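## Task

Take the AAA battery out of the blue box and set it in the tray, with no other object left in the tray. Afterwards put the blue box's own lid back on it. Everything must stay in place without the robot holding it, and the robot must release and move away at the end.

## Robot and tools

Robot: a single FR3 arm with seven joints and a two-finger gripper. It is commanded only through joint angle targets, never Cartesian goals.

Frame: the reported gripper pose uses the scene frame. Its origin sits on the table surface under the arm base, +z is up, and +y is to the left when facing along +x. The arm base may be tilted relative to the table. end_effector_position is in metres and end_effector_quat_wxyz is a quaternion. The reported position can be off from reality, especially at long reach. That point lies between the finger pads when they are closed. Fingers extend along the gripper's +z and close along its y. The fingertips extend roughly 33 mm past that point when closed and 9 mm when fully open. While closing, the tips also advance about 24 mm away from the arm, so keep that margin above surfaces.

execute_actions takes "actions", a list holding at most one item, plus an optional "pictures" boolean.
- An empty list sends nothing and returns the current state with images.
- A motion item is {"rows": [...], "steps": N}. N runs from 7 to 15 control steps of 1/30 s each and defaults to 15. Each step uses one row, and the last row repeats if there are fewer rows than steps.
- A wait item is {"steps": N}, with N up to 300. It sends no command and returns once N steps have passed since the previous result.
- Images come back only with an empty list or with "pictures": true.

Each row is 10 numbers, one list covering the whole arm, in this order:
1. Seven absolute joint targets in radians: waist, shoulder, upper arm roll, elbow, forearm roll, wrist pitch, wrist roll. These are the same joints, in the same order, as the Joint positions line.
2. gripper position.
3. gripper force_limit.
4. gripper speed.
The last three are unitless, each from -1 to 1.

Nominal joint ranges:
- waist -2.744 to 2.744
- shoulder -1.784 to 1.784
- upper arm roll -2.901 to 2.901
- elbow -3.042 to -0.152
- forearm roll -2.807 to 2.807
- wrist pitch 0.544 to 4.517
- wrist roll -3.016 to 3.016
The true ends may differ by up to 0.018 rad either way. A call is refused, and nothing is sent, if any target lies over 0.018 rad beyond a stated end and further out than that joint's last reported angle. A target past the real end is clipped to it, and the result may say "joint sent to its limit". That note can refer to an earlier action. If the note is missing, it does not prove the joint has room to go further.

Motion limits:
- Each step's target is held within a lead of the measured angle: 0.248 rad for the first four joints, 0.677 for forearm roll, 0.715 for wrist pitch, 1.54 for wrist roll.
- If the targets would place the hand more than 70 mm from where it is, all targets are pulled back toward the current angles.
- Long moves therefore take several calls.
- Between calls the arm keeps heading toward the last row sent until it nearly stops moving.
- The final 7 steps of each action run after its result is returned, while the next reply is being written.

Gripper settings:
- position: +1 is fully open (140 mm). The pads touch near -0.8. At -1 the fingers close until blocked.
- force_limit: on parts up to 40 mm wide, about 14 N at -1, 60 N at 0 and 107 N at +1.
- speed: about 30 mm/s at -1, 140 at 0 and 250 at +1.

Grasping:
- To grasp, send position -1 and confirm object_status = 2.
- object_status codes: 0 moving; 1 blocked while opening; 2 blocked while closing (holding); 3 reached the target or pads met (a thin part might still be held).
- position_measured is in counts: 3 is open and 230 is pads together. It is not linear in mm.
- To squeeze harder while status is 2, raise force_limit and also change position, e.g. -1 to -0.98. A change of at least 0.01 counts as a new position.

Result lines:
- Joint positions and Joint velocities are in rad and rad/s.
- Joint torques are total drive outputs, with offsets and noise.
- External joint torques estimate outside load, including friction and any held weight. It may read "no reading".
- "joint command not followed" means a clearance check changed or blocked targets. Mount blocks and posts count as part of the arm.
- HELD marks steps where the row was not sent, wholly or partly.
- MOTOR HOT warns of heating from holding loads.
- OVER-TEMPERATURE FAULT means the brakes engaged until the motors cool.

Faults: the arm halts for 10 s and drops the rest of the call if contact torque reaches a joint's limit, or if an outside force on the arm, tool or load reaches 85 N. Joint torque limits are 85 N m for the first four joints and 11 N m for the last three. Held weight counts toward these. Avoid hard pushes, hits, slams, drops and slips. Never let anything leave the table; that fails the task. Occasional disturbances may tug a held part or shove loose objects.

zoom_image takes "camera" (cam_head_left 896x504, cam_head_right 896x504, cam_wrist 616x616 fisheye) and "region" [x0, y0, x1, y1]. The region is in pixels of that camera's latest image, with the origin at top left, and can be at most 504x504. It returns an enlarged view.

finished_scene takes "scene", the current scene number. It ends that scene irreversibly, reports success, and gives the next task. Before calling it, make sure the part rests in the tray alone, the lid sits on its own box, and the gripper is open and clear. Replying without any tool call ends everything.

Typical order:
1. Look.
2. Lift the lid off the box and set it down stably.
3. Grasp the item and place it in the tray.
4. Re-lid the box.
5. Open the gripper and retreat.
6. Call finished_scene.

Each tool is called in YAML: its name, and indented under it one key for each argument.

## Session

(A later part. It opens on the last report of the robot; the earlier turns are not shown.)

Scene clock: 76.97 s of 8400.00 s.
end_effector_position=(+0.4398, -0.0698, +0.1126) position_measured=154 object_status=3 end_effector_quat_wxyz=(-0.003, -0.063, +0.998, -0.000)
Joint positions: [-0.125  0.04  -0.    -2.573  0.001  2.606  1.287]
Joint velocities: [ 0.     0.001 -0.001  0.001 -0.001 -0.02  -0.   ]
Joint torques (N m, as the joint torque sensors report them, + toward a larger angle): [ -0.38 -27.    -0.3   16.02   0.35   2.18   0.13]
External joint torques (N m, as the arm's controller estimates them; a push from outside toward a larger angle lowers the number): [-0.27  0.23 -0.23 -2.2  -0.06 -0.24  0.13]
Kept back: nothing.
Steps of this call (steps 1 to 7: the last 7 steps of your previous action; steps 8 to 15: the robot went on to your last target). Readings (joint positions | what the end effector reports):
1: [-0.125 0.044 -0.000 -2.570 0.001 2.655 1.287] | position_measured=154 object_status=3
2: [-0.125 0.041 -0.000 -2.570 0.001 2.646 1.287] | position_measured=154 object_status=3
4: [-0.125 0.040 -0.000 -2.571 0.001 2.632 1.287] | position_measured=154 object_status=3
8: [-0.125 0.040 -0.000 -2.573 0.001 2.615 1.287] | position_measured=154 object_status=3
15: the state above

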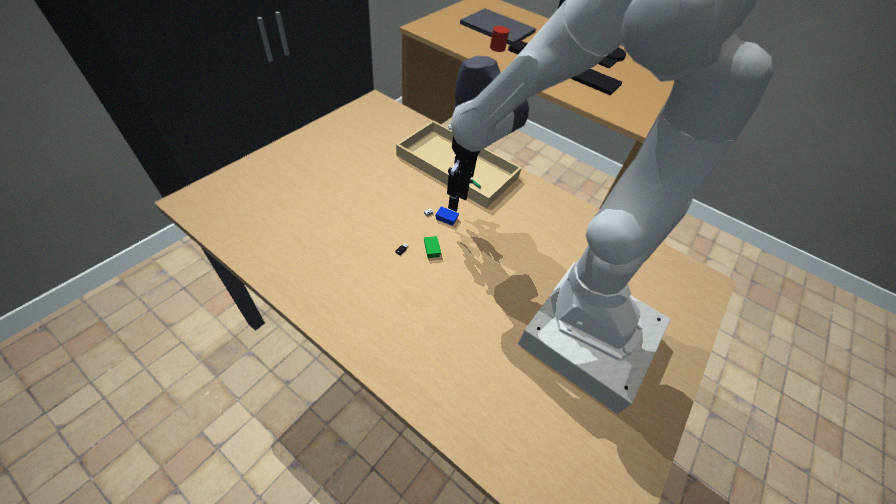

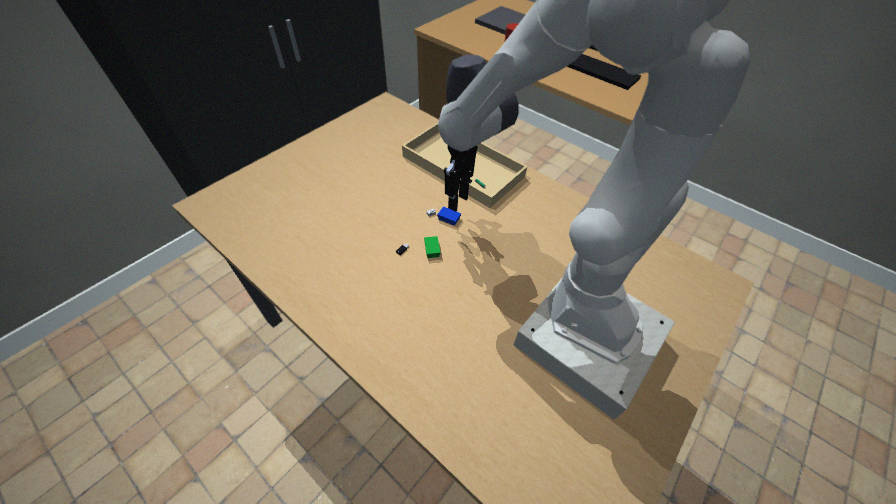

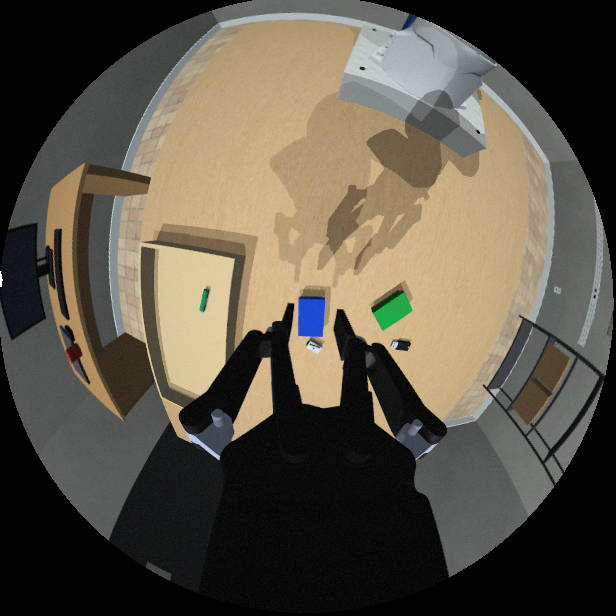

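execute_actions:
  actions:
    - {"rows":[[-0.131,0.08,0,-2.572,0,2.65,1.29,-0.8,-0.5,0],[-0.131,0.08,0,-2.572,0,2.65,1.29,-0.8,-0.5,0],[-0.131,0.11,0,-2.572,0,2.69,1.29,-0.8,-0.5,0],[-0.131,0.11,0,-2.572,0,2.69,1.29,-0.8,-0.5,0],[-0.131,0.14,0,-2.57,0,2.72,1.29,-0.8,-0.5,0],[-0.131,0.14,0,-2.57,0,2.72,1.29,-0.8,-0.5,0],[-0.131,0.16,0,-2.568,0,2.74,1.29,-0.8,-0.5,0]],"steps":15}

execute_actions:
  actions:
    - {"rows":[[-0.131,0.17,0,-2.567,0,2.76,1.29,-0.8,-0.5,0],[-0.131,0.175,0,-2.566,0,2.765,1.29,-0.8,-0.5,0],[-0.131,0.18,0,-2.566,0,2.765,1.29,-0.8,-0.5,0],[-0.131,0.185,0,-2.565,0,2.765,1.29,-0.8,-0.5,0],[-0.131,0.19,0,-2.565,0,2.765,1.29,-0.8,-0.5,0],[-0.131,0.195,0,-2.564,0,2.765,1.29,-0.8,-0.5,0],[-0.131,0.2,0,-2.564,0,2.765,1.29,-0.8,-0.5,0]],"steps":15}

execute_actions:
  actions:
    - {"steps":15}
  pictures: true

zoom_image:
  camera: "cam_head_left"
  region: [415,190,475,255]

Scene clock: 77.97 s of 8400.00 s.
end_effector_position=(+0.4368, -0.0710, +0.0768) position_measured=205 object_status=0 end_effector_quat_wxyz=(-0.010, -0.061, +0.998, +0.001)
Joint positions: [-0.128  0.139 -0.    -2.57   0.001  2.687  1.287]
Joint velocities: [-0.     0.339  0.001  0.001 -0.     0.287 -0.   ]
Joint torques (N m, as the joint torque sensors report them, + toward a larger angle): [ -1.   -32.21  -0.3   16.66   0.37   3.24   0.07]
External joint torques (N m, as the arm's controller estimates them; a push from outside toward a larger angle lowers the number): [-1.06  1.84 -0.48 -1.37  0.05  0.47  0.07]
Steps of this call (steps 1 to 15: the robot went on to your last target; steps 16 to 22: nothing new was sent; steps 23 to 30: the first 8 steps of this action). Readings (joint positions | what the end effector reports):
23: [-0.125 0.045 -0.000 -2.572 0.001 2.609 1.287] | position_measured=154 object_status=0
24: [-0.126 0.055 -0.000 -2.571 0.001 2.617 1.287] | position_measured=160 object_status=0
26: [-0.127 0.081 -0.000 -2.570 0.001 2.639 1.287] | position_measured=175 object_status=0
30: the state above

Scene clock: 78.47 s of 8400.00 s.
end_effector_position=(+0.4427, -0.0721, +0.0601) position_measured=229 object_status=3 end_effector_quat_wxyz=(-0.001, -0.061, +0.998, -0.001)
Joint positions: [-0.128  0.191 -0.    -2.566  0.001  2.755  1.287]
Joint velocities: [-0.001  0.121  0.001  0.001 -0.     0.04   0.001]
Joint torques (N m, as the joint torque sensors report them, + toward a larger angle): [ -1.   -31.69  -0.15  16.3    0.24   3.07   0.08]
External joint torques (N m, as the arm's controller estimates them; a push from outside toward a larger angle lowers the number): [-0.92  0.05 -0.26 -0.08 -0.07  0.47  0.08]
Steps of this call (steps 1 to 7: the last 7 steps of your previous action; steps 8 to 15: the first 8 steps of this action). Readings (joint positions | what the end effector reports):
8: [-0.128 0.160 -0.000 -2.569 0.001 2.730 1.287] | position_measured=229 object_status=0
9: [-0.128 0.163 -0.000 -2.569 0.001 2.736 1.287] | position_measured=229 object_status=3
11: [-0.128 0.172 -0.000 -2.567 0.001 2.745 1.287] | position_measured=229 object_status=3
15: the state above

Scene clock: 78.97 s of 8400.00 s.
end_effector_position=(+0.4428, -0.0721, +0.0577) position_measured=229 object_status=3 end_effector_quat_wxyz=(-0.000, -0.061, +0.998, -0.001)
Joint positions: [-0.128  0.199 -0.    -2.566  0.001  2.762  1.287]
Joint velocities: [-0.001 -0.    -0.001  0.     0.001  0.004 -0.001]
Joint torques (N m, as the joint torque sensors report them, + toward a larger angle): [ -0.44 -28.8   -0.43  15.85   0.21   2.85   0.03]
External joint torques (N m, as the arm's controller estimates them; a push from outside toward a larger angle lowers the number): [-0.33  1.2  -0.51  0.18 -0.1   0.43  0.03]
Kept back: nothing.
Steps of this call (steps 1 to 7: the last 7 steps of your previous action; steps 8 to 15: the robot went on to your last target). Readings (joint positions | what the end effector reports):
1: [-0.128 0.195 -0.000 -2.566 0.001 2.756 1.287] | position_measured=229 object_status=3
2: [-0.128 0.197 -0.000 -2.566 0.001 2.757 1.287] | position_measured=229 object_status=3
4: [-0.128 0.198 -0.000 -2.566 0.001 2.758 1.287] | position_measured=229 object_status=3
8: [-0.128 0.199 -0.000 -2.566 0.001 2.761 1.287] | position_measured=229 object_status=3
15: the state above
The arm was judged still, so your last target was given up. Only a new action makes it travel on or press farther. Fingers that are still opening or closing keep moving.

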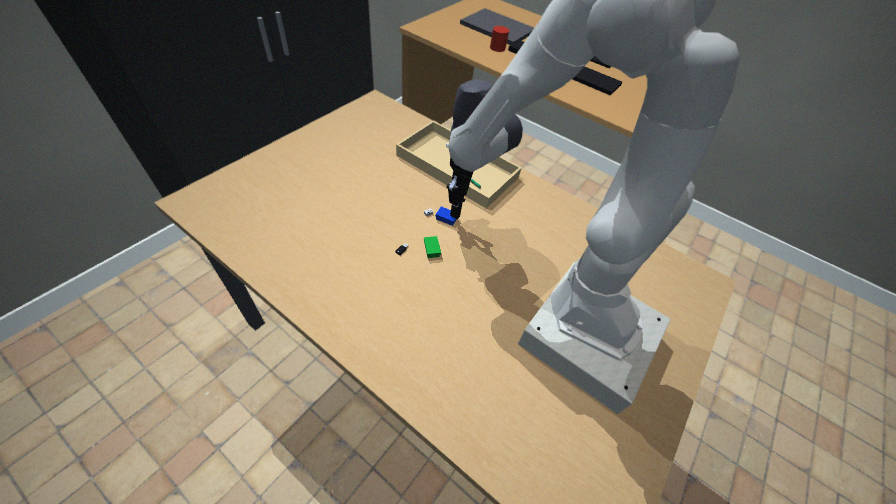

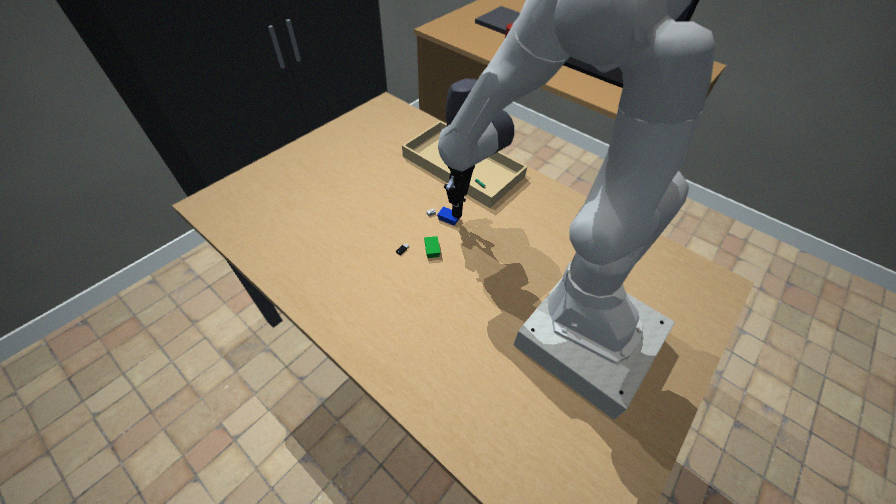

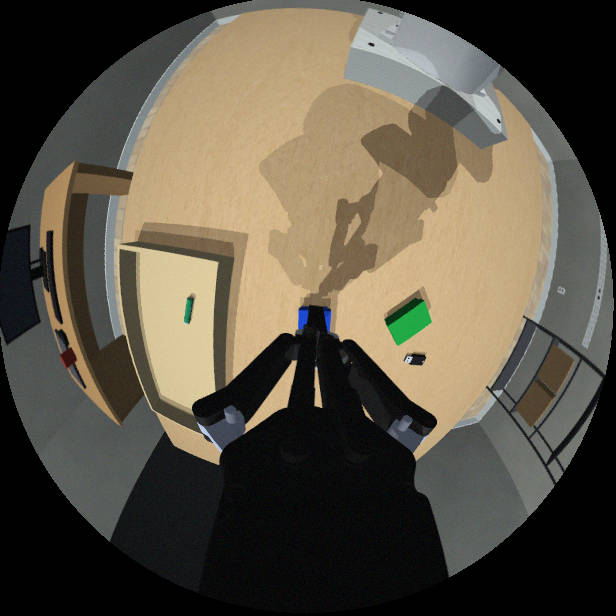

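Region (415, 190, 475, 255) of cam_head_left's 896x504 image, scaled by 7.754, with more detail than that image has; it fills the left 465 columns of this view, and the rest is white.

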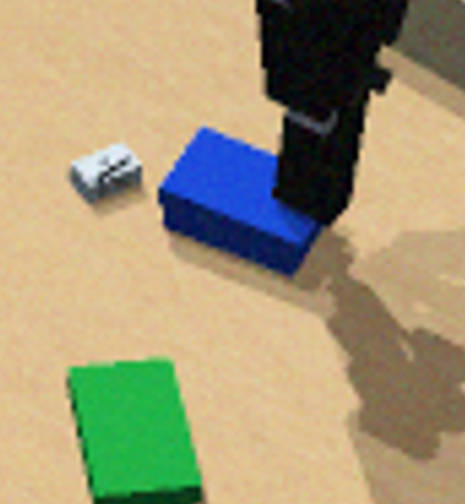

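execute_actions:
  actions:
    - {"rows":[[-0.131,0.2,0,-2.55,0,2.755,1.29,-0.8,-0.5,0],[-0.131,0.21,0,-2.535,0,2.75,1.29,-0.8,-0.5,0],[-0.131,0.222,0,-2.524,0,2.746,1.29,-0.8,-0.5,0],[-0.131,0.226,0,-2.524,0,2.746,1.29,-0.8,-0.5,0],[-0.131,0.226,0,-2.524,0,2.746,1.29,-0.8,-0.5,0],[-0.131,0.226,0,-2.524,0,2.746,1.29,-0.8,-0.5,0],[-0.131,0.232,0,-2.524,0,2.75,1.29,-0.8,-0.5,0],[-0.131,0.232,0,-2.524,0,2.75,1.29,-0.8,-0.5,0],[-0.131,0.238,0,-2.524,0,2.754,1.29,-0.8,-0.5,0],[-0.131,0.238,0,-2.524,0,2.754,1.29,-0.8,-0.5,0],[-0.131,0.244,0,-2.524,0,2.758,1.29,-0.8,-0.5,0]],"steps":15}

execute_actions:
  actions:
    - {"steps":15}

Scene clock: 79.77 s of 8400.00 s.
end_effector_position=(+0.4558, -0.0742, +0.0571) position_measured=229 object_status=3 end_effector_quat_wxyz=(+0.002, -0.061, +0.998, -0.002)
Joint positions: [-0.128  0.224 -0.    -2.527  0.001  2.754  1.287]
Joint velocities: [-0.001  0.083 -0.     0.024  0.001 -0.006 -0.001]
Joint torques (N m, as the joint torque sensors report them, + toward a larger angle): [ -1.17 -29.86  -0.25  15.67   0.27   2.22   0.04]
External joint torques (N m, as the arm's controller estimates them; a push from outside toward a larger angle lowers the number): [-0.99  1.58 -0.29  0.1  -0.03 -0.16  0.04]
Steps of this call (steps 1 to 16: nothing new was sent; steps 17 to 24: the first 8 steps of this action). Readings (joint positions | what the end effector reports):
17: [-0.128 0.199 -0.000 -2.564 0.001 2.761 1.287] | position_measured=229 object_status=3
18: [-0.128 0.201 -0.000 -2.557 0.001 2.759 1.287] | position_measured=229 object_status=3
20: [-0.128 0.211 -0.000 -2.539 0.001 2.756 1.287] | position_measured=229 object_status=3
24: the state above

Scene clock: 80.27 s of 8400.00 s.
end_effector_position=(+0.4552, -0.0742, +0.0535) position_measured=229 object_status=3 end_effector_quat_wxyz=(-0.001, -0.061, +0.998, -0.001)
Joint positions: [-0.129  0.235 -0.    -2.523  0.001  2.756  1.287]
Joint velocities: [ 0.  0.  0.  0. -0.  0. -0.]
Joint torques (N m, as the joint torque sensors report them, + toward a larger angle): [ -0.56 -25.94  -0.1   13.9    0.27   2.72   0.01]
External joint torques (N m, as the arm's controller estimates them; a push from outside toward a larger angle lowers the number): [-0.47  5.42 -0.23 -1.95 -0.03  0.29  0.01]
Kept back: nothing.
Steps of this call (steps 1 to 7: the last 7 steps of your previous action; steps 8 to 15: the robot went on to your last target). Readings (joint positions | what the end effector reports):
1: [-0.128 0.227 -0.000 -2.527 0.001 2.754 1.287] | position_measured=229 object_status=3
2: [-0.128 0.230 -0.000 -2.526 0.001 2.754 1.287] | position_measured=229 object_status=3
4: [-0.129 0.234 -0.000 -2.525 0.001 2.755 1.287] | position_measured=229 object_status=3
8: [-0.129 0.235 -0.000 -2.523 0.001 2.756 1.287] | position_measured=229 object_status=3
15: the state above

execute_actions:
  actions:
    - {"rows":[[-0.131,0.21,0,-2.53,0,2.74,1.29,-0.8,-0.5,0],[-0.131,0.15,0,-2.53,0,2.69,1.29,-0.8,-0.5,0],[-0.131,0.05,0,-2.53,0,2.6,1.29,-0.8,-0.5,0],[-0.1,-0.1,0,-2.5,0,2.45,1.29,-0.8,-0.5,0],[-0.1,-0.1,0,-2.5,0,2.45,1.29,-0.8,-0.5,0],[-0.1,-0.1,0,-2.5,0,2.45,1.29,-0.8,-0.5,0],[0,-0.25,0,-2.45,0,2.25,1.29,-0.5,-0.5,0]],"steps":15}

execute_actions:
  actions:
    - {"steps":15}
  pictures: true

zoom_image:
  camera: "cam_head_left"
  region: [415,190,475,255]

Scene clock: 81.07 s of 8400.00 s.
end_effector_position=(+0.4931, -0.0626, +0.1776) position_measured=224 object_status=0 end_effector_quat_wxyz=(+0.053, -0.078, +0.995, -0.012)
Joint positions: [-0.089 -0.045 -0.006 -2.498  0.001  2.559  1.287]
Joint velocities: [ 0.5   -1.317  0.021  0.329 -0.    -0.954 -0.   ]
Joint torques (N m, as the joint torque sensors report them, + toward a larger angle): [  1.7  -22.19   0.9   16.56   0.57   1.73   0.01]
External joint torques (N m, as the arm's controller estimates them; a push from outside toward a larger angle lowers the number): [ 1.22 -1.39 -0.67  0.    0.32 -0.52  0.  ]
Steps of this call (steps 1 to 15: the robot went on to your last target; step 16: nothing new was sent; steps 17 to 24: the first 8 steps of this action). Readings (joint positions | what the end effector reports):
17: [-0.129 0.232 -0.000 -2.525 0.001 2.754 1.287] | position_measured=229 object_status=3
18: [-0.129 0.219 -0.000 -2.529 0.001 2.743 1.287] | position_measured=229 object_status=3
20: [-0.126 0.141 -0.001 -2.535 0.001 2.686 1.287] | position_measured=229 object_status=3
24: the state above

Scene clock: 81.57 s of 8400.00 s.
end_effector_position=(+0.4715, -0.0155, +0.2665) position_measured=192 object_status=3 end_effector_quat_wxyz=(+0.037, -0.124, +0.992, -0.007)
Joint positions: [-0.002 -0.251  0.001 -2.448  0.001  2.271  1.287]
Joint velocities: [ 0.001  0.001 -0.002  0.     0.001 -0.113 -0.001]
Joint torques (N m, as the joint torque sensors report them, + toward a larger angle): [  2.49 -20.9   -1.6   20.58   0.63   2.29   0.12]
External joint torques (N m, as the arm's controller estimates them; a push from outside toward a larger angle lowers the number): [ 2.51  1.41 -1.31 -2.88 -0.03 -0.39  0.12]
Kept back: nothing.
Steps of this call (steps 1 to 7: the last 7 steps of your previous action; steps 8 to 15: the robot went on to your last target). Readings (joint positions | what the end effector reports):
1: [-0.071 -0.089 -0.005 -2.487 0.001 2.524 1.287] | position_measured=216 object_status=0
2: [-0.053 -0.132 -0.004 -2.476 0.001 2.485 1.287] | position_measured=209 object_status=0
4: [-0.023 -0.206 0.000 -2.457 0.001 2.412 1.287] | position_measured=194 object_status=0
8: [-0.003 -0.252 0.003 -2.445 0.001 2.328 1.287] | position_measured=192 object_status=0
15: the state above

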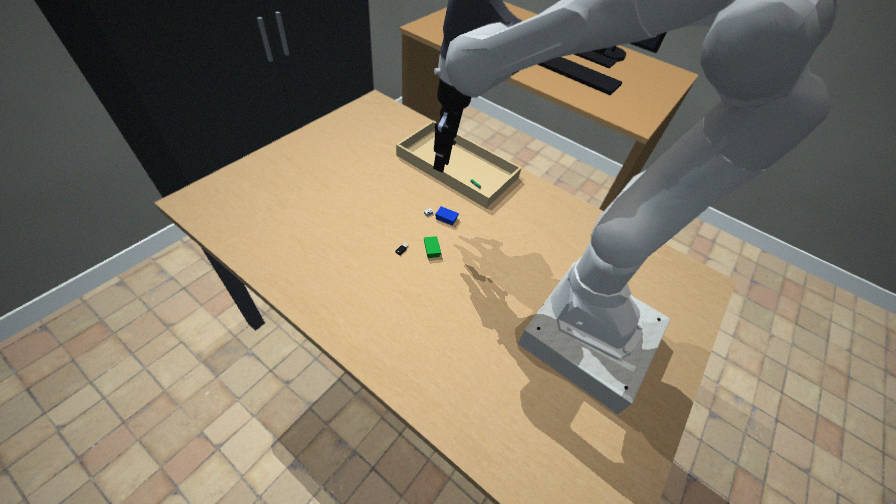

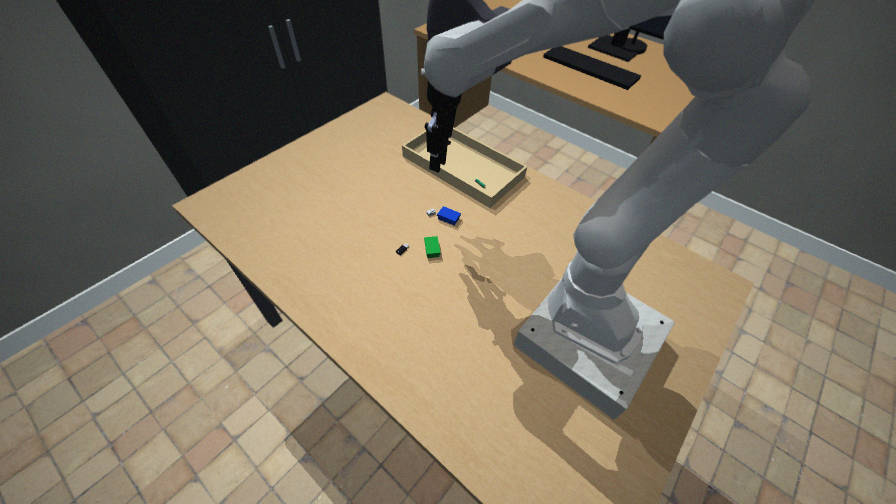

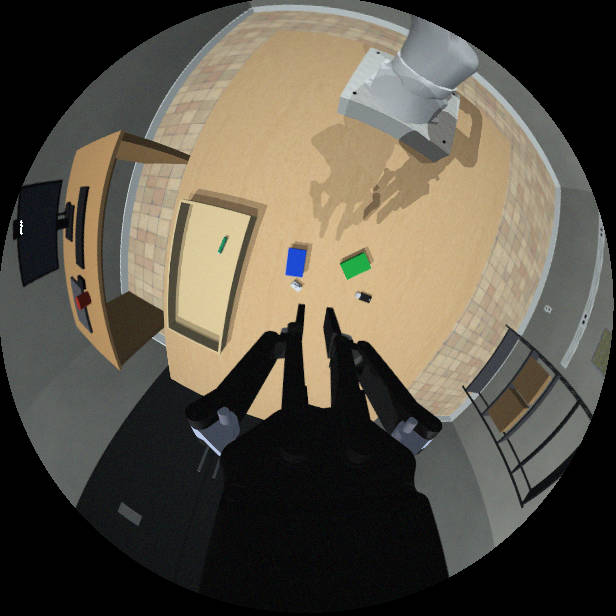

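Region (415, 190, 475, 255) of cam_head_left's 896x504 image, scaled by 7.754, with more detail than that image has; it fills the left 465 columns of this view, and the rest is white.

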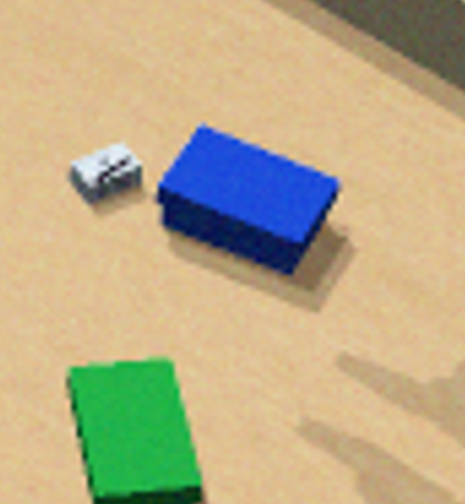

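finished_scene:
  scene: 2

The scene is finished: the task was done.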